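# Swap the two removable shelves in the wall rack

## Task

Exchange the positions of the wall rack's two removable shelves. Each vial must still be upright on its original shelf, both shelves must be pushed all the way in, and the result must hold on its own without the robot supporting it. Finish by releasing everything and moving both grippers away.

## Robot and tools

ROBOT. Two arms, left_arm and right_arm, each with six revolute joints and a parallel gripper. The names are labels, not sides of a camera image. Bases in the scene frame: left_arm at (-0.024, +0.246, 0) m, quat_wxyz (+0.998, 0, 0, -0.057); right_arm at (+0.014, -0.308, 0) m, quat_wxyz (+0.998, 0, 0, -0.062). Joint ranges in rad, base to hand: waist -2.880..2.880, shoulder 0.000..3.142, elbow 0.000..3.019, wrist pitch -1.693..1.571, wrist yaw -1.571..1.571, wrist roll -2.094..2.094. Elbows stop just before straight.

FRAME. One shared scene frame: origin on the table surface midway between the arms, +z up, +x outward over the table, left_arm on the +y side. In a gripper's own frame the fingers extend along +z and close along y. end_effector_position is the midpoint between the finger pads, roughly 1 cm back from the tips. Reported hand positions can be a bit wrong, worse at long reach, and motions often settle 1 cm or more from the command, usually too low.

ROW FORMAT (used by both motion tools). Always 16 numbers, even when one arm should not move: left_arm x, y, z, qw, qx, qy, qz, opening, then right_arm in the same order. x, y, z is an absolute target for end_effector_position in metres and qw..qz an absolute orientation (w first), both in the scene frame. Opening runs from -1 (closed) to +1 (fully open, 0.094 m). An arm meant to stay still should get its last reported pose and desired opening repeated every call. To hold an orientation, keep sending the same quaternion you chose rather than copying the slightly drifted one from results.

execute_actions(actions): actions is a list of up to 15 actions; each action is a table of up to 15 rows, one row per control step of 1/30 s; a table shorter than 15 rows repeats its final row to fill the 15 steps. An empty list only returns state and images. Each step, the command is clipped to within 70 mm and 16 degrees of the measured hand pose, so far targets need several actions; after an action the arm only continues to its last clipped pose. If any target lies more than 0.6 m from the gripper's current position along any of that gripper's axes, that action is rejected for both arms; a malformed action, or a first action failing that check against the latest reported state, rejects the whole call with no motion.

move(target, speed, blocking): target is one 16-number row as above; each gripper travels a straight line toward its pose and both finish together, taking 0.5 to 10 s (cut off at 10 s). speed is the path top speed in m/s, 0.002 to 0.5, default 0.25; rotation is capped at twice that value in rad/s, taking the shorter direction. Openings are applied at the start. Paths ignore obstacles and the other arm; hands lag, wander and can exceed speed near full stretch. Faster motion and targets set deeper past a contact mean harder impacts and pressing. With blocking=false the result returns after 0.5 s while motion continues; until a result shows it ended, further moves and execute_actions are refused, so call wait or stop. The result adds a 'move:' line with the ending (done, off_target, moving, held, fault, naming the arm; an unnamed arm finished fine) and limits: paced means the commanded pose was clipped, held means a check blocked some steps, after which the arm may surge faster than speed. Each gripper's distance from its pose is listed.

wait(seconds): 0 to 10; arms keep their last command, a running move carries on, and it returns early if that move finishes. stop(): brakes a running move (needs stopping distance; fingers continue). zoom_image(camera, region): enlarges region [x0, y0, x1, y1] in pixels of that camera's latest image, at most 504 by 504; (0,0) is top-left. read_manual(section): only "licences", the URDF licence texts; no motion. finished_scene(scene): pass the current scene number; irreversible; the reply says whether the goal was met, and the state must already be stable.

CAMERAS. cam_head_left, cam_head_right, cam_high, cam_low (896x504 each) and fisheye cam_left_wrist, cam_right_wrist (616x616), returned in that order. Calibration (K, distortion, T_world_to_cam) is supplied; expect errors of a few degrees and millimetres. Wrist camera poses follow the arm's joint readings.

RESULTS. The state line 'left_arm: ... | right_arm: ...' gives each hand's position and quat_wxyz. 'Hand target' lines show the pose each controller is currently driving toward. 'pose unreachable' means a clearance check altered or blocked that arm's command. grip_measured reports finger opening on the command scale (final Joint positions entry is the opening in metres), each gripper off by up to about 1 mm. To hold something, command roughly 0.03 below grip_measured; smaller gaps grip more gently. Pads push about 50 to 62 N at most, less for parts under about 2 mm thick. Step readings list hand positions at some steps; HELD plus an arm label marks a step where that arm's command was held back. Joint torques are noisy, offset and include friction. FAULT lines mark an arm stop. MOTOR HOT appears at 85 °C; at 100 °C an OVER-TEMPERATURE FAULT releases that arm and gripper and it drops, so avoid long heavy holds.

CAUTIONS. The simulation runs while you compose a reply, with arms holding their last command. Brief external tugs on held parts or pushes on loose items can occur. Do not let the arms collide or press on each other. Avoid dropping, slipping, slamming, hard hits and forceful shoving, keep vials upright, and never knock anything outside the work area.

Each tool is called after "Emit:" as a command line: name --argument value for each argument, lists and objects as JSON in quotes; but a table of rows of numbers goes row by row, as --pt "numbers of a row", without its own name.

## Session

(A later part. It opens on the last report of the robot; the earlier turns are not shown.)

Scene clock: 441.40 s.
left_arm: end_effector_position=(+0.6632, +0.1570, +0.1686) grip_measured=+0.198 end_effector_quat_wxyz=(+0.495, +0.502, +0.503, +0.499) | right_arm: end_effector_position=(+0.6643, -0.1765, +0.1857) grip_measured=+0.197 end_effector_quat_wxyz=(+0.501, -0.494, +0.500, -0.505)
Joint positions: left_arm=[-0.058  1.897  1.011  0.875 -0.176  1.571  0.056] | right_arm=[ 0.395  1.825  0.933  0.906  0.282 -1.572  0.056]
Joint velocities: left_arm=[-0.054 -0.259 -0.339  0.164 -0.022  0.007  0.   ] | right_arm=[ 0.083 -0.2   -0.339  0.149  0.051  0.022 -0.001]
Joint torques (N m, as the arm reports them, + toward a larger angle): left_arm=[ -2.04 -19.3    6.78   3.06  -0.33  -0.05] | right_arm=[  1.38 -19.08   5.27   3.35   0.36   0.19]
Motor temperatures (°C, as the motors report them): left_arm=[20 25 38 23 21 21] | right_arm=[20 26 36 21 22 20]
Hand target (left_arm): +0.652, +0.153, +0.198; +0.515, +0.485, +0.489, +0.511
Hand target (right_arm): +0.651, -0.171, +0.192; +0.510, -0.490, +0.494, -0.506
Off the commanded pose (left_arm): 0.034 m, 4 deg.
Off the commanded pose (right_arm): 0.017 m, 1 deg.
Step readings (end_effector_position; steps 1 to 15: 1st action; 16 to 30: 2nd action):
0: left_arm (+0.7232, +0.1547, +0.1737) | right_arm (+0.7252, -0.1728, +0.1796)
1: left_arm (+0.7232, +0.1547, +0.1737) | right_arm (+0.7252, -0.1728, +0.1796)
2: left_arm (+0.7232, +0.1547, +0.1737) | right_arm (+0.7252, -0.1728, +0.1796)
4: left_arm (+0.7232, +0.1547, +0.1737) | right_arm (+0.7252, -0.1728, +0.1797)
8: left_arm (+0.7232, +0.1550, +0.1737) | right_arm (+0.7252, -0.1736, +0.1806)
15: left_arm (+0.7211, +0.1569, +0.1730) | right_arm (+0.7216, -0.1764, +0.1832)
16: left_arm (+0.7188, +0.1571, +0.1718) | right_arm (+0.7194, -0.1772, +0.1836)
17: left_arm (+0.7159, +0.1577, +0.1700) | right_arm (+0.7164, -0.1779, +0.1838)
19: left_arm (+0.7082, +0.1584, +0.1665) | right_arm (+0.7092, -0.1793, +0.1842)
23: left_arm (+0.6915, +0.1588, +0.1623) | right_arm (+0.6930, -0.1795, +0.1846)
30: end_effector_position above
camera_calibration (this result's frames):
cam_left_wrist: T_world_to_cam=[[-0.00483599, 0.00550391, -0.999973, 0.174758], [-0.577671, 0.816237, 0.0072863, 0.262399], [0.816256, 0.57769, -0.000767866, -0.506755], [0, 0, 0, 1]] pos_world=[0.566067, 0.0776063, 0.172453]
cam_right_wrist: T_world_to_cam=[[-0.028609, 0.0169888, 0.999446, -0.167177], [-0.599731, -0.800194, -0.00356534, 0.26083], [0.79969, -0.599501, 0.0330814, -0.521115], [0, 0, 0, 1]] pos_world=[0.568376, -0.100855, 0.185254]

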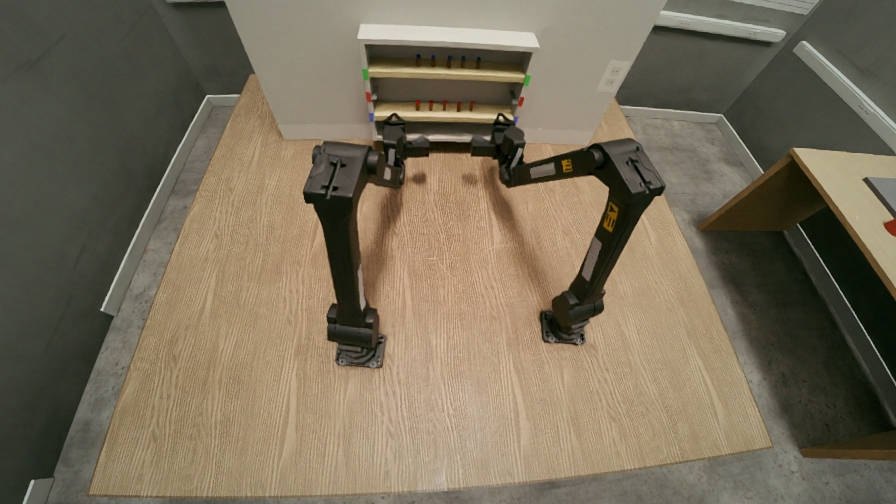

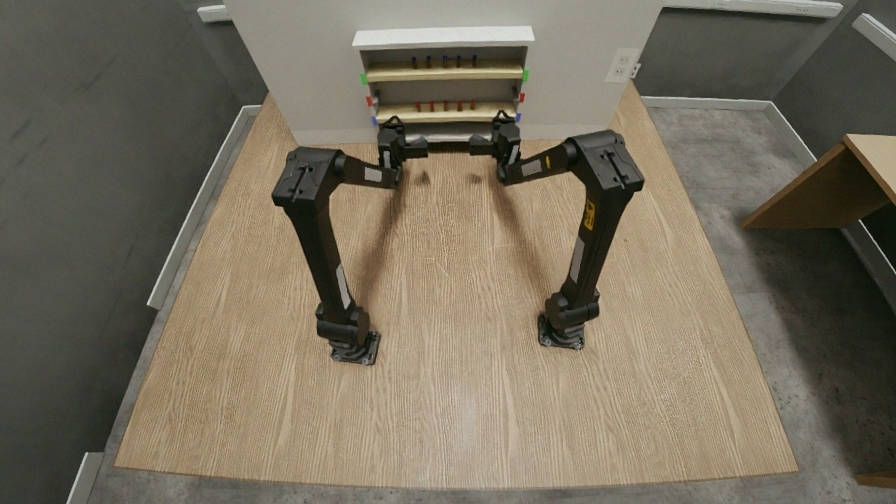

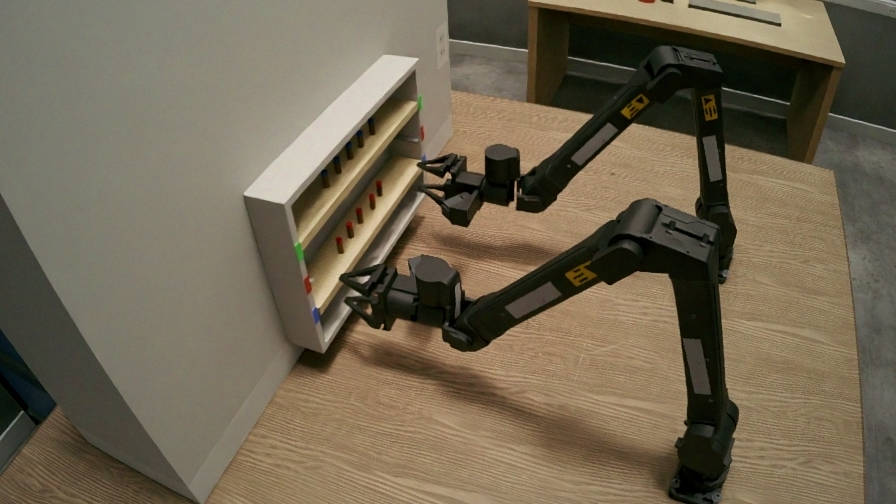

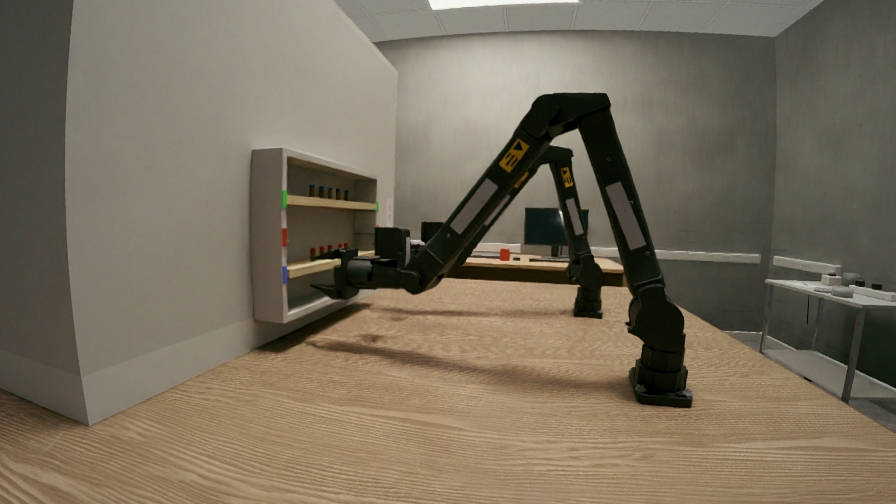

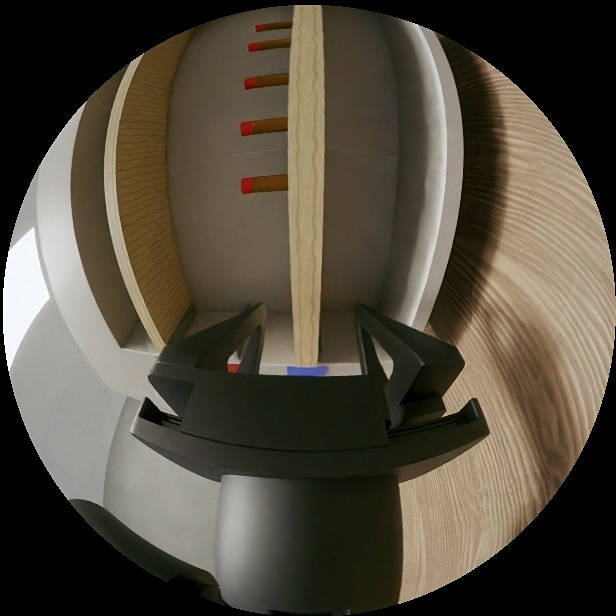

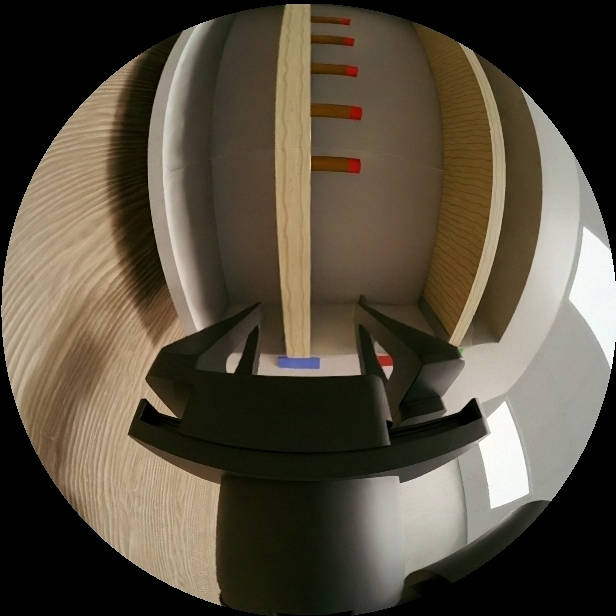

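Emit:
move --target '[0.648,0.157,0.372,0.520,0.480,0.486,0.514,0.2,0.650,-0.176,0.365,0.518,-0.482,0.490,-0.510,0.2]' --speed 0.2

Scene clock: 447.97 s.
left_arm: end_effector_position=(+0.6384, +0.1587, +0.3338) grip_measured=+0.198 end_effector_quat_wxyz=(+0.504, +0.495, +0.497, +0.504) | right_arm: end_effector_position=(+0.6368, -0.1795, +0.3399) grip_measured=+0.197 end_effector_quat_wxyz=(+0.505, -0.493, +0.497, -0.504)
Joint positions: left_arm=[-0.062  1.564  1.074  0.507 -0.178  1.571  0.056] | right_arm=[ 0.403  1.485  1.     0.506  0.282 -1.572  0.056]
Joint velocities: left_arm=[-0.015 -0.005  0.002 -0.022  0.051 -0.037 -0.001] | right_arm=[ 0.015 -0.005 -0.012 -0.022  0.022 -0.022 -0.001]
Joint torques (N m, as the arm reports them, + toward a larger angle): left_arm=[ -1.39 -15.47  14.34   1.06  -0.01  -0.06] | right_arm=[  0.37 -14.24  11.99   2.28  -0.04   0.18]
Motor temperatures (°C, as the motors report them): left_arm=[20 25 37 23 21 21] | right_arm=[20 25 36 21 22 20]
Hand target (left_arm): +0.645, +0.158, +0.372; +0.519, +0.480, +0.485, +0.514
Hand target (right_arm): +0.647, -0.177, +0.365; +0.518, -0.482, +0.490, -0.510
Off the commanded pose (left_arm): 0.039 m, 3 deg.
Off the commanded pose (right_arm): 0.029 m, 2 deg.
move: off_target (left_arm, right_arm)
camera_calibration (this result's frames):
cam_left_wrist: T_world_to_cam=[[0.0226006, 0.000677559, -0.999744, 0.322993], [-0.575418, 0.817764, -0.0124539, 0.250369], [0.817547, 0.575553, 0.0188718, -0.494392], [0, 0, 0, 1]] pos_world=[0.540956, 0.0795873, 0.335359]
cam_right_wrist: T_world_to_cam=[[-0.0345868, 0.015105, 0.999288, -0.318555], [-0.594187, -0.804283, -0.00840836, 0.239864], [0.803583, -0.594055, 0.0367928, -0.508742], [0, 0, 0, 1]] pos_world=[0.540323, -0.10449, 0.339063]

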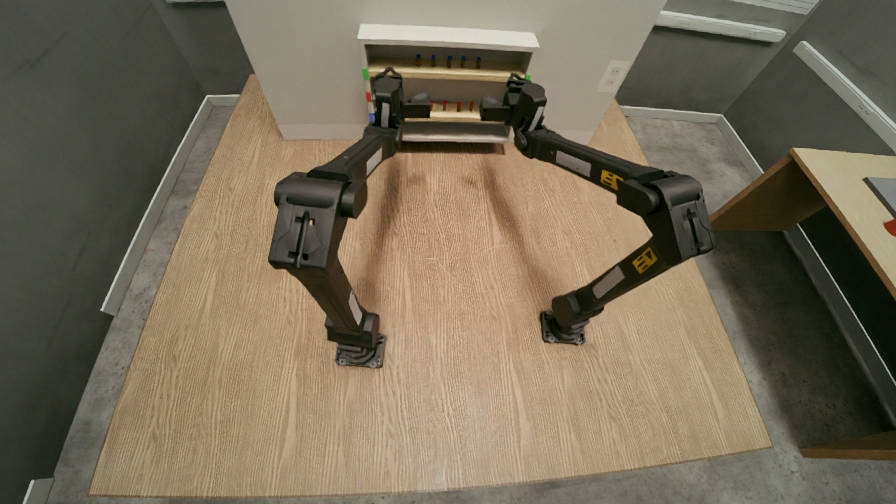

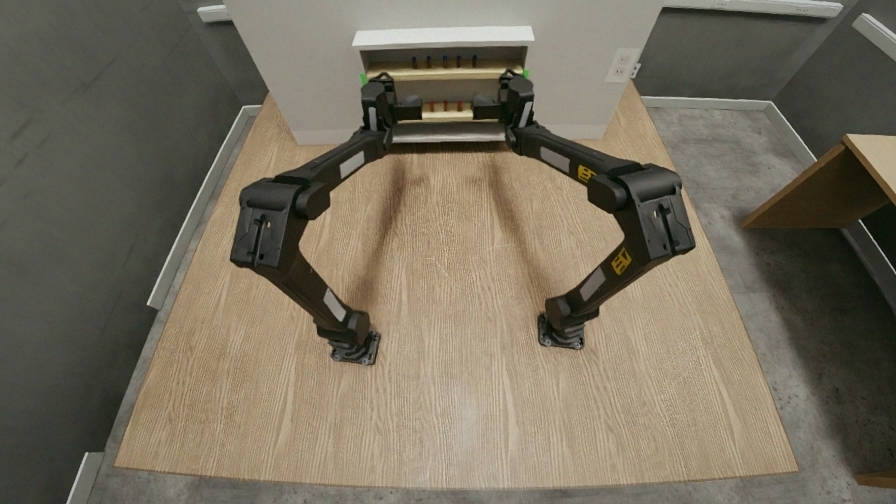

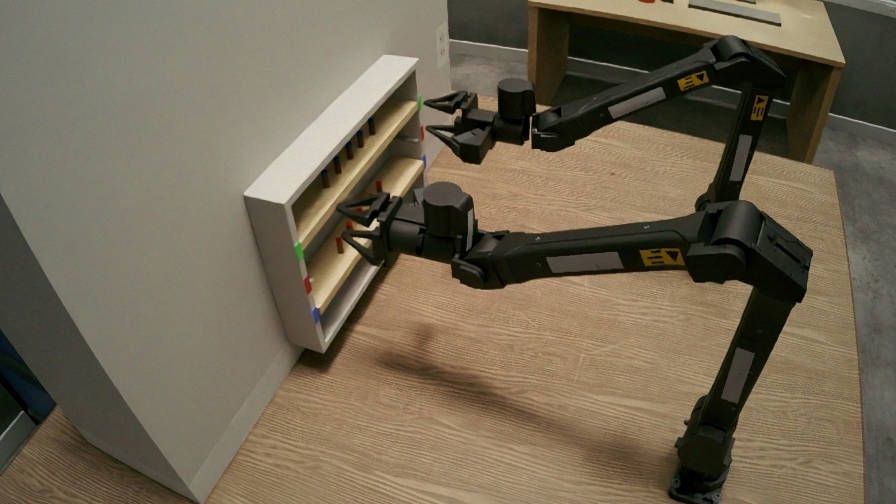

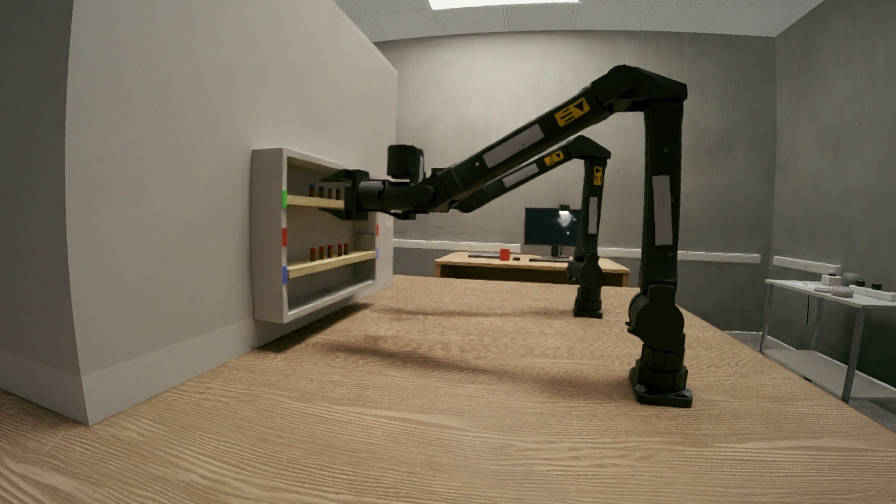

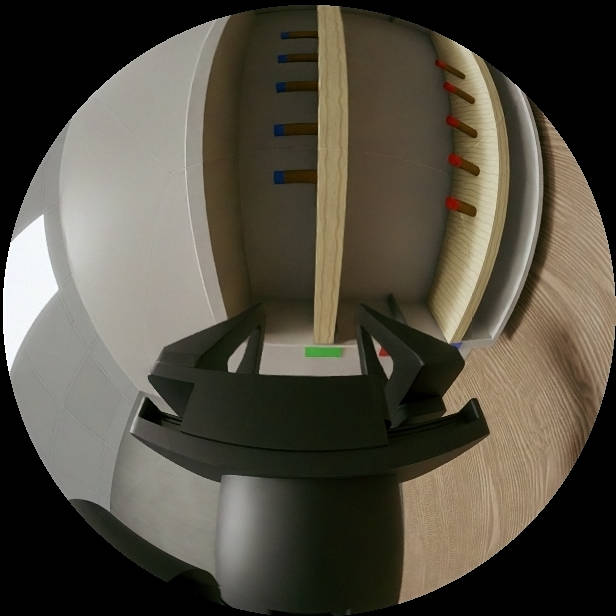

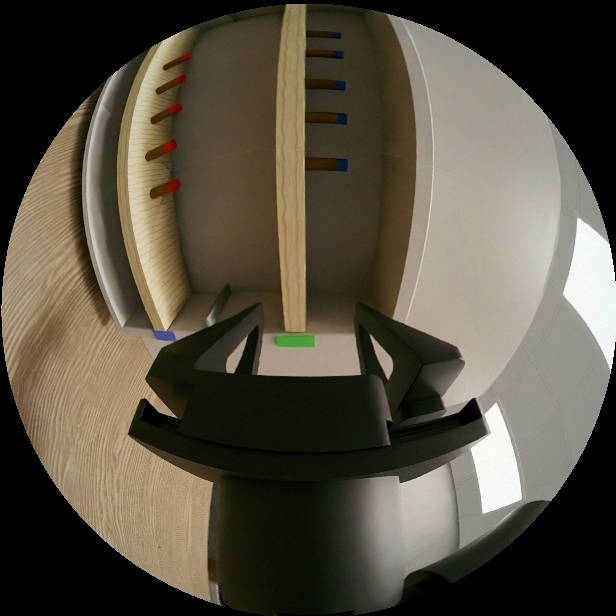

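Emit:
move --target '[0.743,0.158,0.341,0.508,0.492,0.494,0.506,0.2,0.744,-0.177,0.353,0.512,-0.488,0.492,-0.508,0.2]' --speed 0.1

Scene clock: 459.77 s.
left_arm: end_effector_position=(+0.7264, +0.1543, +0.3167) grip_measured=+0.198 end_effector_quat_wxyz=(+0.499, +0.503, +0.501, +0.498) | right_arm: end_effector_position=(+0.7276, -0.1731, +0.3248) grip_measured=+0.197 end_effector_quat_wxyz=(+0.500, -0.504, +0.499, -0.498)
Joint positions: left_arm=[-0.041  1.784  1.33   0.446 -0.151  1.571  0.056] | right_arm=[ 0.366  1.71   1.25   0.455  0.236 -1.572  0.056]
Joint velocities: left_arm=[-0.005 -0.015 -0.012 -0.007 -0.007 -0.037 -0.001] | right_arm=[ 0.005 -0.005 -0.002  0.007 -0.007 -0.037 -0.002]
Joint torques (N m, as the arm reports them, + toward a larger angle): left_arm=[ -1.25 -16.9   15.23   1.21   0.02  -0.07] | right_arm=[ -0.44 -18.44  12.98   2.19  -0.04   0.16]
Motor temperatures (°C, as the motors report them): left_arm=[20 25 39 23 21 21] | right_arm=[20 25 39 21 22 20]
Hand target (left_arm): +0.740, +0.157, +0.341; +0.508, +0.492, +0.494, +0.506
Hand target (right_arm): +0.741, -0.177, +0.354; +0.512, -0.488, +0.492, -0.508
Off the commanded pose (left_arm): 0.030 m, 2 deg.
Off the commanded pose (right_arm): 0.033 m, 3 deg.
move: off_target (left_arm, right_arm)
camera_calibration (this result's frames):
cam_left_wrist: T_world_to_cam=[[-0.00144181, 0.00474168, -0.999988, 0.320789], [-0.570508, 0.821279, 0.00471686, 0.294804], [0.821291, 0.570508, 0.00152104, -0.559914], [0, 0, 0, 1]] pos_world=[0.628503, 0.0757976, 0.320246]
cam_right_wrist: T_world_to_cam=[[-0.010166, 0.0218134, 0.99971, -0.31714], [-0.586756, -0.809679, 0.0117003, 0.285964], [0.8097, -0.586468, 0.0210304, -0.575412], [0, 0, 0, 1]] pos_world=[0.630478, -0.0990031, 0.325803]

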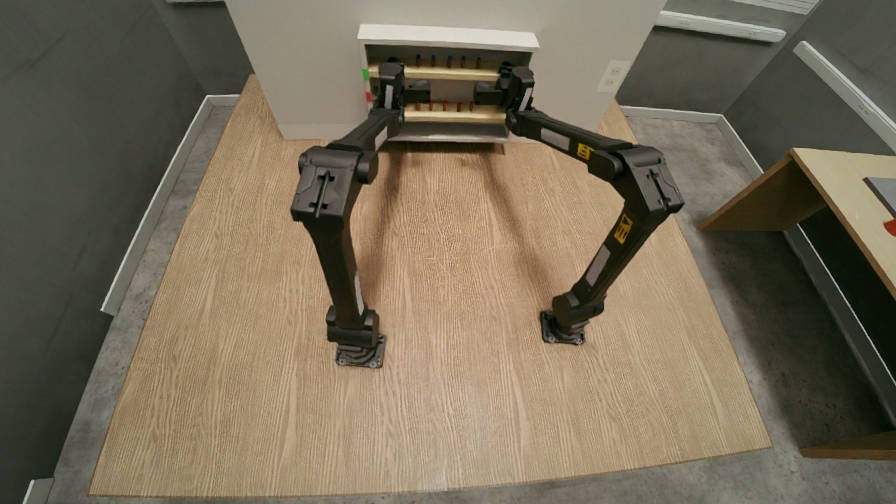

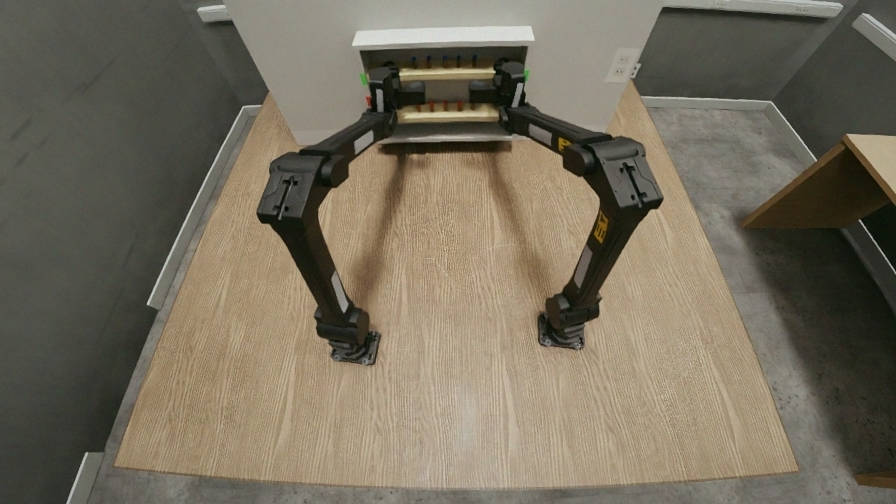

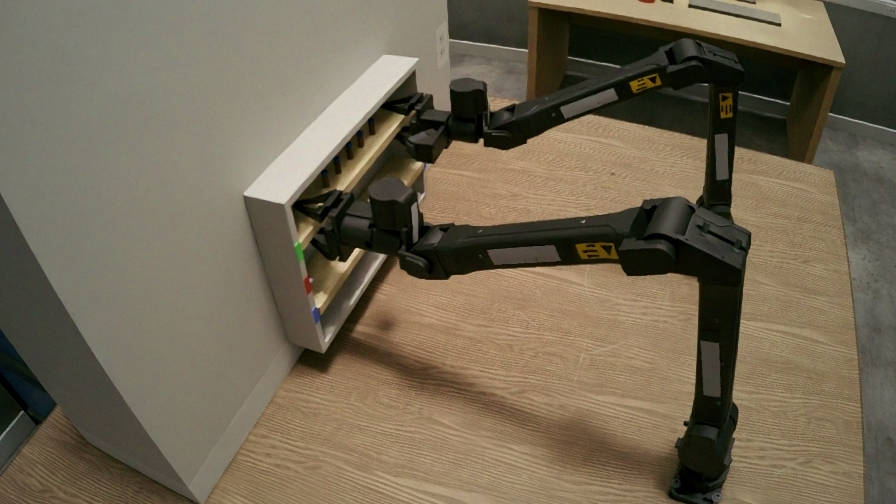

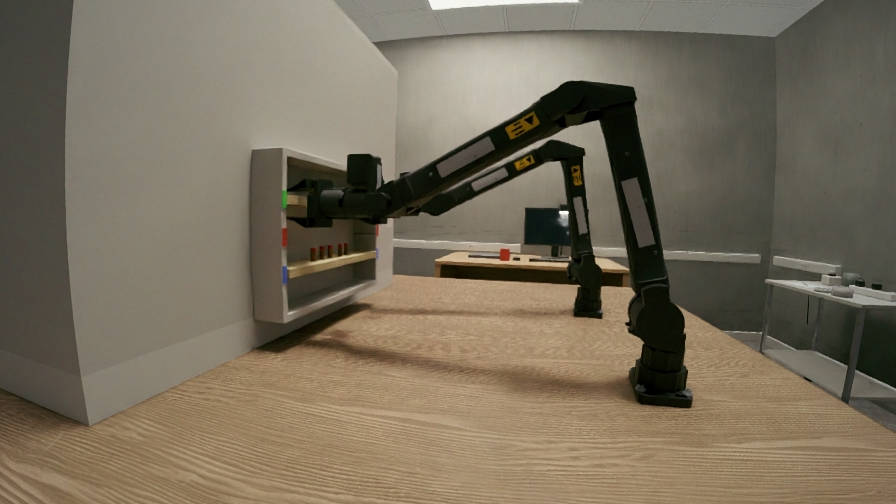

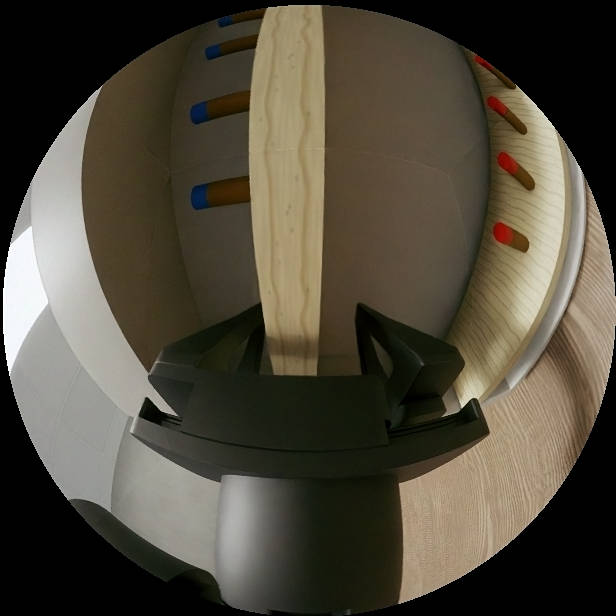

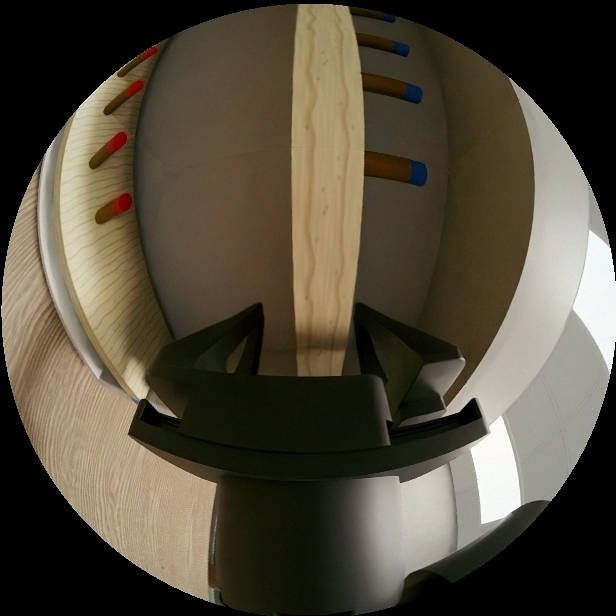

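Emit:
execute_actions --actions '[[[0.7435,0.158,0.343,0.509,0.491,0.493,0.507,0.1,0.7445,-0.177,0.3545,0.5125,-0.4875,0.4915,-0.5085,0.1],[0.744,0.158,0.345,0.510,0.490,0.492,0.508,0,0.745,-0.177,0.356,0.513,-0.487,0.491,-0.509,0],[0.7445,0.158,0.3465,0.5105,0.4895,0.4915,0.5085,-0.1,0.7453,-0.177,0.357,0.5137,-0.4863,0.4905,-0.5095,-0.1],[0.745,0.158,0.3475,0.511,0.489,0.4915,0.5085,-0.2,0.7455,-0.177,0.358,0.5142,-0.4858,0.490,-0.510,-0.2],[0.745,0.158,0.3475,0.511,0.489,0.4915,0.5085,-0.28,0.7455,-0.177,0.358,0.5142,-0.4858,0.490,-0.510,-0.28],[0.745,0.158,0.3475,0.511,0.489,0.4915,0.5085,-0.35,0.7455,-0.177,0.358,0.5142,-0.4858,0.490,-0.510,-0.35],[0.745,0.158,0.3475,0.511,0.489,0.4915,0.5085,-0.4,0.7455,-0.177,0.358,0.5142,-0.4858,0.490,-0.510,-0.4],[0.745,0.158,0.3475,0.511,0.489,0.4915,0.5085,-0.45,0.7455,-0.177,0.358,0.5142,-0.4858,0.490,-0.510,-0.45],[0.745,0.158,0.3475,0.511,0.489,0.4915,0.5085,-0.49,0.7455,-0.177,0.358,0.5142,-0.4858,0.490,-0.510,-0.49],[0.745,0.158,0.3475,0.511,0.489,0.4915,0.5085,-0.52,0.7455,-0.177,0.358,0.5142,-0.4858,0.490,-0.510,-0.52],[0.745,0.158,0.3475,0.511,0.489,0.4915,0.5085,-0.55,0.7455,-0.177,0.358,0.5142,-0.4858,0.490,-0.510,-0.55],[0.745,0.158,0.3475,0.511,0.489,0.4915,0.5085,-0.58,0.7455,-0.177,0.358,0.5142,-0.4858,0.490,-0.510,-0.58],[0.745,0.158,0.3475,0.511,0.489,0.4915,0.5085,-0.61,0.7455,-0.177,0.358,0.5142,-0.4858,0.490,-0.510,-0.61],[0.745,0.158,0.3475,0.511,0.489,0.4915,0.5085,-0.64,0.7455,-0.177,0.358,0.5142,-0.4858,0.490,-0.510,-0.64],[0.745,0.158,0.3475,0.511,0.489,0.4915,0.5085,-0.68,0.7455,-0.177,0.358,0.5142,-0.4858,0.490,-0.510,-0.68]]]'

Scene clock: 477.40 s.
left_arm: end_effector_position=(+0.7285, +0.1548, +0.3237) grip_measured=-0.646 end_effector_quat_wxyz=(+0.502, +0.500, +0.498, +0.500) | right_arm: end_effector_position=(+0.7295, -0.1726, +0.3302) grip_measured=-0.641 end_effector_quat_wxyz=(+0.502, -0.501, +0.497, -0.499)
Joint positions: left_arm=[-0.04   1.784  1.342  0.446 -0.149  1.572  0.017] | right_arm=[ 0.366  1.711  1.26   0.454  0.235 -1.572  0.017]
Joint velocities: left_arm=[-0.005 -0.015  0.002 -0.007 -0.022 -0.051 -0.   ] | right_arm=[-0.024 -0.024 -0.007 -0.027  0.037 -0.007 -0.   ]
Joint torques (N m, as the arm reports them, + toward a larger angle): left_arm=[ -0.76 -16.68  15.31   1.2    0.02  -0.05] | right_arm=[ -0.19 -18.69  12.63   2.37  -0.01   0.17]
Motor temperatures (°C, as the motors report them): left_arm=[20 25 42 23 21 21] | right_arm=[20 25 42 21 22 20]
Hand target (left_arm): +0.743, +0.158, +0.348; +0.511, +0.489, +0.491, +0.509
Hand target (right_arm): +0.743, -0.178, +0.358; +0.514, -0.485, +0.490, -0.510
Off the commanded pose (left_arm): 0.029 m, 2 deg.
Off the commanded pose (right_arm): 0.032 m, 3 deg.
Step readings (end_effector_position):
0: left_arm (+0.7264, +0.1543, +0.3167) | right_arm (+0.7276, -0.1731, +0.3248)
1: left_arm (+0.7264, +0.1542, +0.3167) | right_arm (+0.7276, -0.1730, +0.3248)
2: left_arm (+0.7264, +0.1541, +0.3167) | right_arm (+0.7276, -0.1730, +0.3248)
4: left_arm (+0.7265, +0.1543, +0.3171) | right_arm (+0.7276, -0.1729, +0.3248)
8: left_arm (+0.7274, +0.1547, +0.3200) | right_arm (+0.7279, -0.1728, +0.3259)
15: end_effector_position above
camera_calibration (this result's frames):
cam_left_wrist: T_world_to_cam=[[0.00987078, 0.00336101, -0.999946, 0.319743], [-0.569891, 0.821715, -0.00286363, 0.297566], [0.821661, 0.569888, 0.0100264, -0.564862], [0, 0, 0, 1]] pos_world=[0.630549, 0.0763193, 0.326241]
cam_right_wrist: T_world_to_cam=[[-0.0187038, 0.0196888, 0.999631, -0.316667], [-0.585901, -0.810368, 0.00499846, 0.288881], [0.810167, -0.585591, 0.0266926, -0.57889], [0, 0, 0, 1]] pos_world=[0.632331, -0.0986578, 0.330558]

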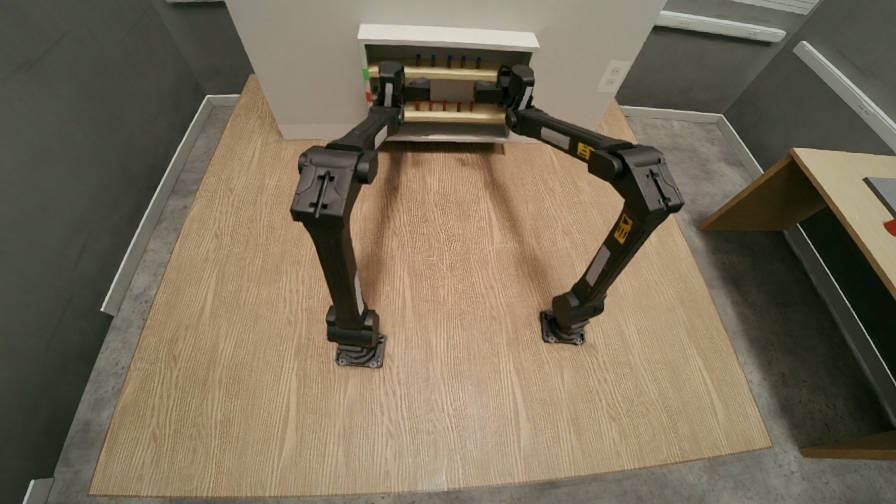

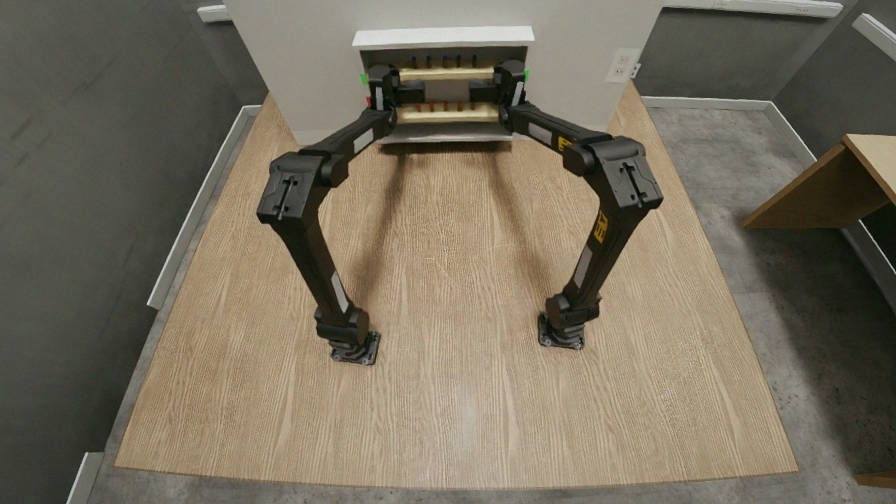

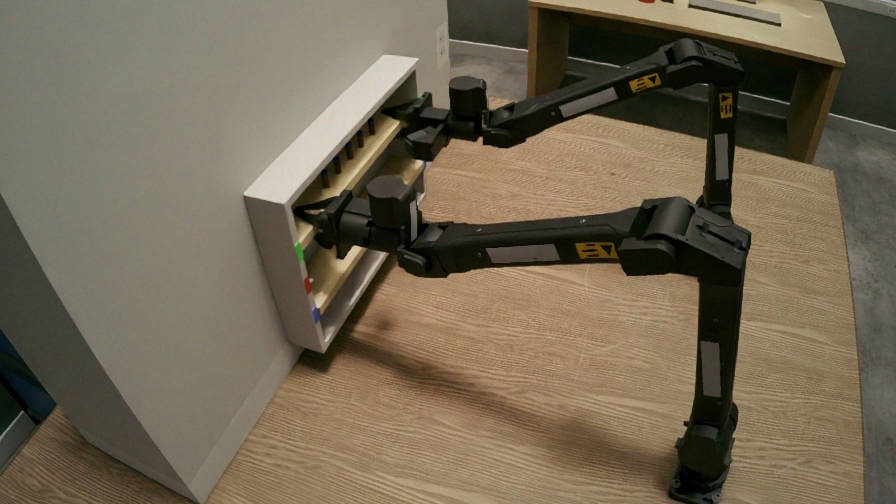

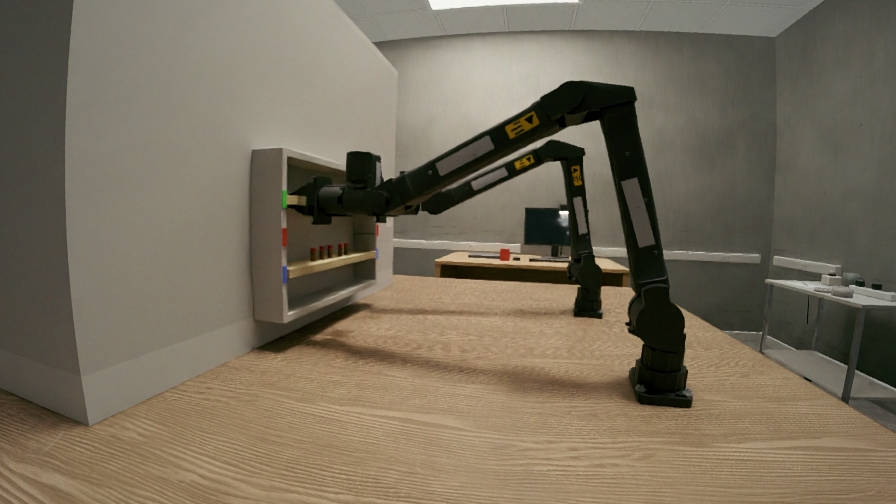

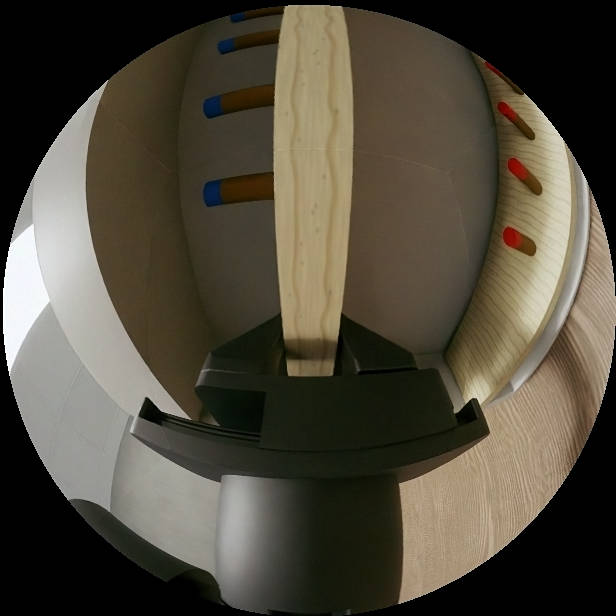

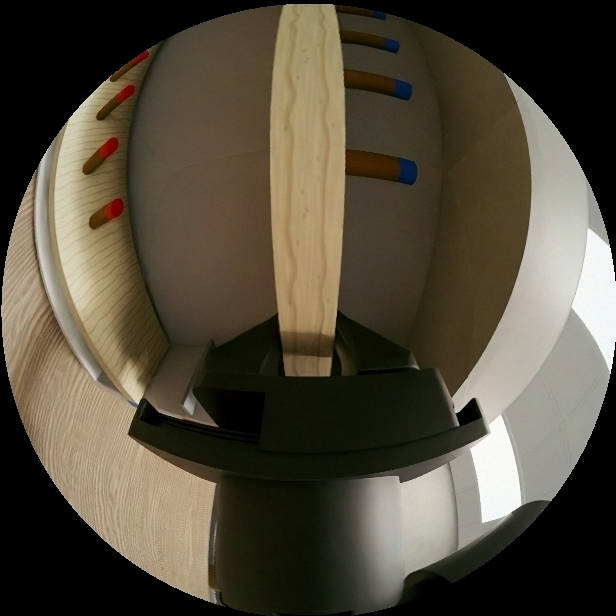

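Emit:
execute_actions --actions '[[[0.742,0.157,0.351,0.513,0.487,0.490,0.510,-0.68,0.743,-0.176,0.359,0.5155,-0.4845,0.4895,-0.5105,-0.68],[0.739,0.156,0.355,0.515,0.485,0.488,0.512,-0.68,0.740,-0.175,0.360,0.517,-0.483,0.489,-0.511,-0.68],[0.736,0.156,0.359,0.518,0.482,0.487,0.513,-0.68,0.737,-0.174,0.362,0.518,-0.482,0.488,-0.512,-0.68],[0.733,0.155,0.363,0.520,0.480,0.485,0.515,-0.68,0.734,-0.172,0.363,0.520,-0.480,0.4875,-0.5125,-0.68],[0.730,0.154,0.367,0.522,0.478,0.483,0.517,-0.68,0.731,-0.171,0.364,0.521,-0.479,0.487,-0.513,-0.68],[0.727,0.153,0.371,0.5245,0.4755,0.4815,0.5185,-0.68,0.729,-0.170,0.366,0.522,-0.478,0.486,-0.514,-0.68],[0.724,0.152,0.375,0.527,0.473,0.480,0.520,-0.68,0.7265,-0.169,0.367,0.524,-0.476,0.4855,-0.5145,-0.68],[0.722,0.152,0.378,0.529,0.471,0.478,0.522,-0.68,0.7245,-0.168,0.368,0.525,-0.475,0.485,-0.515,-0.68],[0.7205,0.152,0.378,0.529,0.471,0.478,0.522,-0.68,0.723,-0.168,0.368,0.525,-0.475,0.485,-0.515,-0.68],[0.719,0.152,0.378,0.529,0.471,0.478,0.522,-0.68,0.7215,-0.168,0.368,0.525,-0.475,0.485,-0.515,-0.68],[0.7175,0.152,0.378,0.529,0.471,0.478,0.522,-0.68,0.720,-0.168,0.368,0.525,-0.475,0.485,-0.515,-0.68],[0.716,0.152,0.378,0.529,0.471,0.478,0.522,-0.68,0.7185,-0.168,0.368,0.525,-0.475,0.485,-0.515,-0.68],[0.714,0.152,0.378,0.529,0.471,0.478,0.522,-0.68,0.7165,-0.168,0.368,0.525,-0.475,0.485,-0.515,-0.68],[0.712,0.152,0.378,0.529,0.471,0.478,0.522,-0.68,0.7145,-0.168,0.368,0.525,-0.475,0.485,-0.515,-0.68],[0.710,0.152,0.378,0.529,0.471,0.478,0.522,-0.68,0.7125,-0.168,0.368,0.525,-0.475,0.485,-0.515,-0.68]],[[0.7075,0.152,0.378,0.529,0.471,0.478,0.522,-0.68,0.710,-0.168,0.368,0.525,-0.475,0.485,-0.515,-0.68],[0.705,0.152,0.378,0.529,0.471,0.478,0.522,-0.68,0.7075,-0.168,0.368,0.525,-0.475,0.485,-0.515,-0.68],[0.7025,0.152,0.378,0.529,0.471,0.478,0.522,-0.68,0.705,-0.168,0.368,0.525,-0.475,0.485,-0.515,-0.68],[0.700,0.152,0.378,0.529,0.471,0.478,0.522,-0.68,0.7025,-0.168,0.368,0.525,-0.475,0.485,-0.515,-0.68],[0.6975,0.152,0.378,0.529,0.471,0.478,0.522,-0.68,0.700,-0.168,0.368,0.525,-0.475,0.485,-0.515,-0.68],[0.695,0.152,0.378,0.529,0.471,0.478,0.522,-0.68,0.6975,-0.168,0.368,0.525,-0.475,0.485,-0.515,-0.68],[0.6925,0.152,0.378,0.529,0.471,0.478,0.522,-0.68,0.695,-0.168,0.368,0.525,-0.475,0.485,-0.515,-0.68],[0.690,0.152,0.378,0.529,0.471,0.478,0.522,-0.68,0.6925,-0.168,0.368,0.525,-0.475,0.485,-0.515,-0.68],[0.6875,0.152,0.378,0.529,0.471,0.478,0.522,-0.68,0.690,-0.168,0.368,0.525,-0.475,0.485,-0.515,-0.68],[0.685,0.152,0.378,0.529,0.471,0.478,0.522,-0.68,0.6875,-0.168,0.368,0.525,-0.475,0.485,-0.515,-0.68],[0.6825,0.152,0.378,0.529,0.471,0.478,0.522,-0.68,0.685,-0.168,0.368,0.525,-0.475,0.485,-0.515,-0.68],[0.680,0.152,0.378,0.529,0.471,0.478,0.522,-0.68,0.6825,-0.168,0.368,0.525,-0.475,0.485,-0.515,-0.68],[0.678,0.152,0.378,0.529,0.471,0.478,0.522,-0.68,0.6805,-0.168,0.368,0.525,-0.475,0.485,-0.515,-0.68],[0.6765,0.152,0.378,0.529,0.471,0.478,0.522,-0.68,0.679,-0.168,0.368,0.525,-0.475,0.485,-0.515,-0.68],[0.675,0.152,0.378,0.529,0.471,0.478,0.522,-0.68,0.6775,-0.168,0.368,0.525,-0.475,0.485,-0.515,-0.68]]]'

Scene clock: 519.03 s.
left_arm: end_effector_position=(+0.6905, +0.1548, +0.3241) grip_measured=-0.646 end_effector_quat_wxyz=(+0.499, +0.501, +0.500, +0.500) | right_arm: end_effector_position=(+0.6900, -0.1732, +0.3324) grip_measured=-0.641 end_effector_quat_wxyz=(+0.500, -0.498, +0.500, -0.502)
Joint positions: left_arm=[-0.052  1.694  1.224  0.466 -0.165  1.572  0.017] | right_arm=[ 0.387  1.619  1.146  0.479  0.268 -1.572  0.017]
Joint velocities: left_arm=[-0.015 -0.151 -0.183  0.017 -0.051  0.007 -0.001] | right_arm=[ 0.015 -0.142 -0.168  0.022  0.037  0.037  0.001]
Joint torques (N m, as the arm reports them, + toward a larger angle): left_arm=[ -1.88 -20.71  10.52   3.74  -0.52  -0.03] | right_arm=[  0.93 -21.51   8.58   4.32   0.58   0.16]
Motor temperatures (°C, as the motors report them): left_arm=[20 25 44 23 21 21] | right_arm=[20 26 44 21 22 20]
Hand target (left_arm): +0.676, +0.153, +0.376; +0.528, +0.471, +0.478, +0.521
Hand target (right_arm): +0.678, -0.169, +0.367; +0.525, -0.474, +0.485, -0.514
Off the commanded pose (left_arm): 0.056 m, 6 deg.
Off the commanded pose (right_arm): 0.038 m, 4 deg.
Step readings (end_effector_position; steps 1 to 15: 1st action; 16 to 30: 2nd action):
0: left_arm (+0.7285, +0.1548, +0.3237) | right_arm (+0.7295, -0.1726, +0.3302)
1: left_arm (+0.7285, +0.1548, +0.3237) | right_arm (+0.7295, -0.1726, +0.3302)
2: left_arm (+0.7285, +0.1548, +0.3237) | right_arm (+0.7295, -0.1726, +0.3302)
4: left_arm (+0.7285, +0.1548, +0.3237) | right_arm (+0.7295, -0.1728, +0.3303)
8: left_arm (+0.7283, +0.1548, +0.3242) | right_arm (+0.7293, -0.1726, +0.3313)
15: left_arm (+0.7268, +0.1549, +0.3246) | right_arm (+0.7262, -0.1726, +0.3319)
16: left_arm (+0.7254, +0.1548, +0.3246) | right_arm (+0.7245, -0.1727, +0.3318)
17: left_arm (+0.7236, +0.1546, +0.3243) | right_arm (+0.7225, -0.1729, +0.3316)
19: left_arm (+0.7187, +0.1543, +0.3243) | right_arm (+0.7178, -0.1731, +0.3317)
23: left_arm (+0.7079, +0.1544, +0.3245) | right_arm (+0.7072, -0.1735, +0.3323)
30: end_effector_position above
camera_calibration (this result's frames):
cam_left_wrist: T_world_to_cam=[[0.00269774, 0.00491441, -0.999984, 0.325306], [-0.573336, 0.819317, 0.00247978, 0.276929], [0.819316, 0.57332, 0.00502791, -0.530938], [0, 0, 0, 1]] pos_world=[0.592902, 0.0759064, 0.327283]
cam_right_wrist: T_world_to_cam=[[-0.0202843, 0.0193082, 0.999608, -0.31849], [-0.59545, -0.803385, 0.00343497, 0.273567], [0.803136, -0.595147, 0.0277932, -0.544365], [0, 0, 0, 1]] pos_world=[0.593634, -0.0980476, 0.332555]

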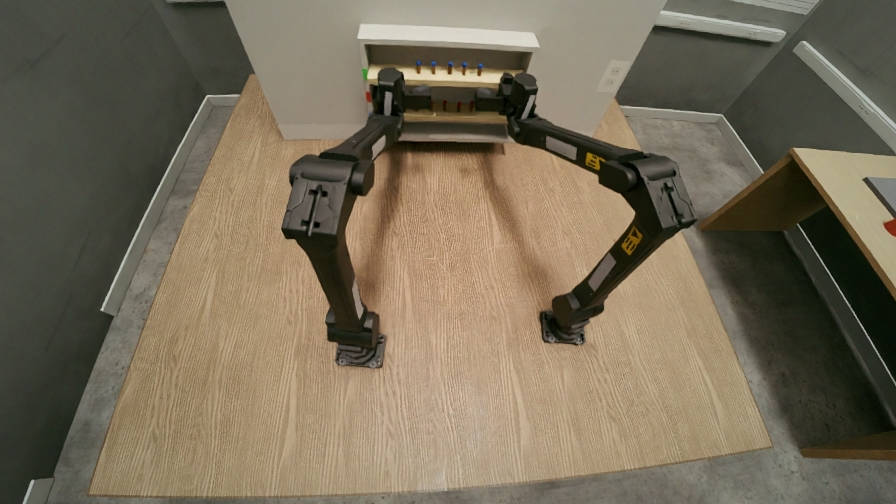

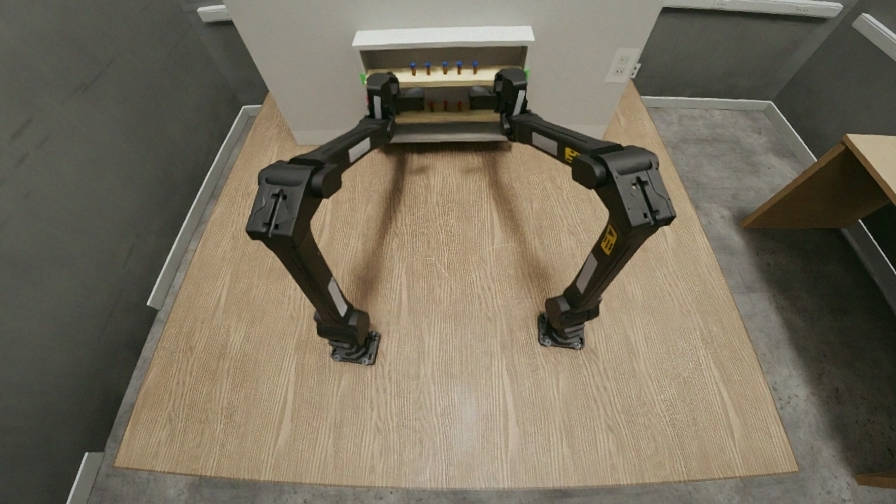

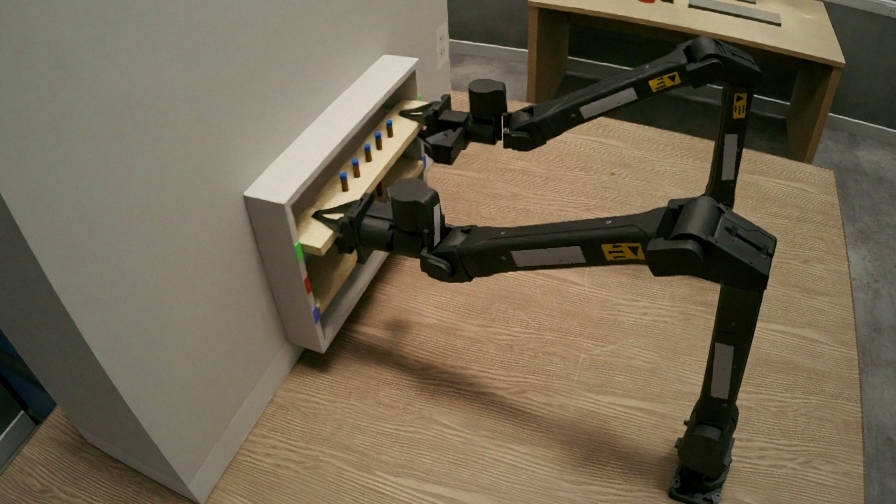

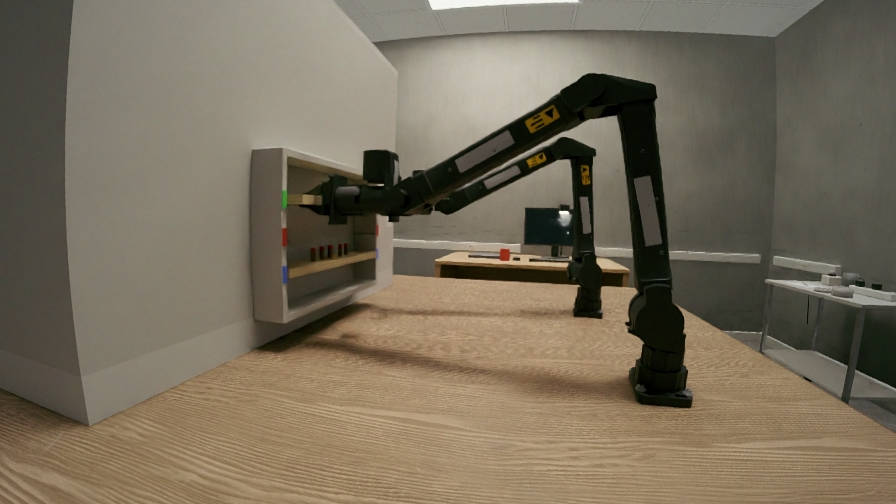

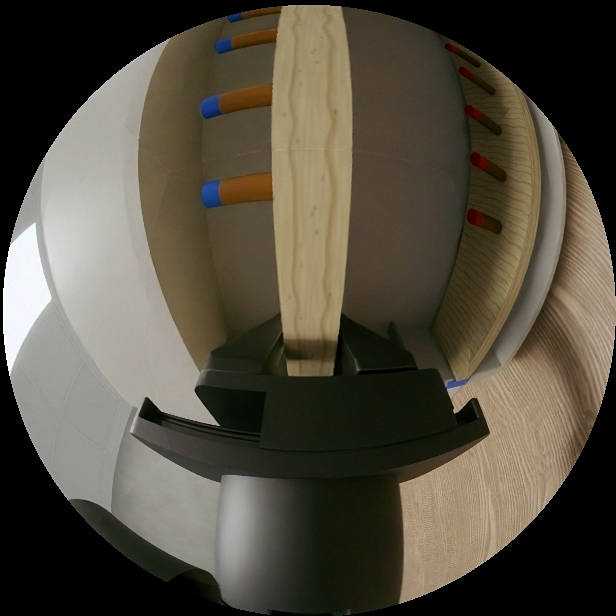

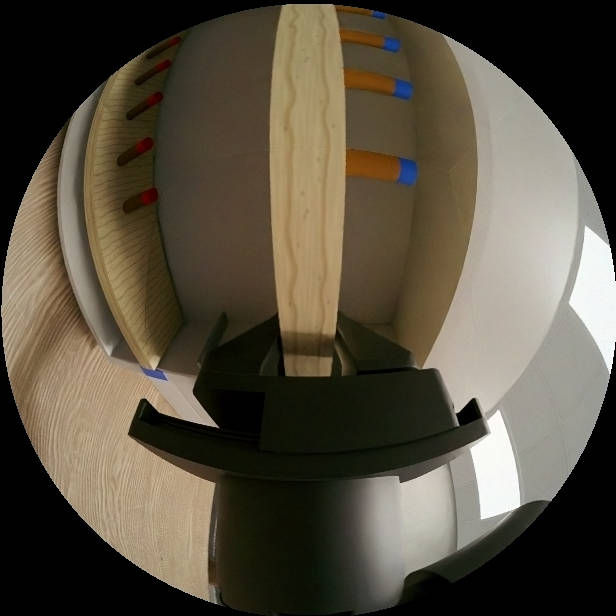

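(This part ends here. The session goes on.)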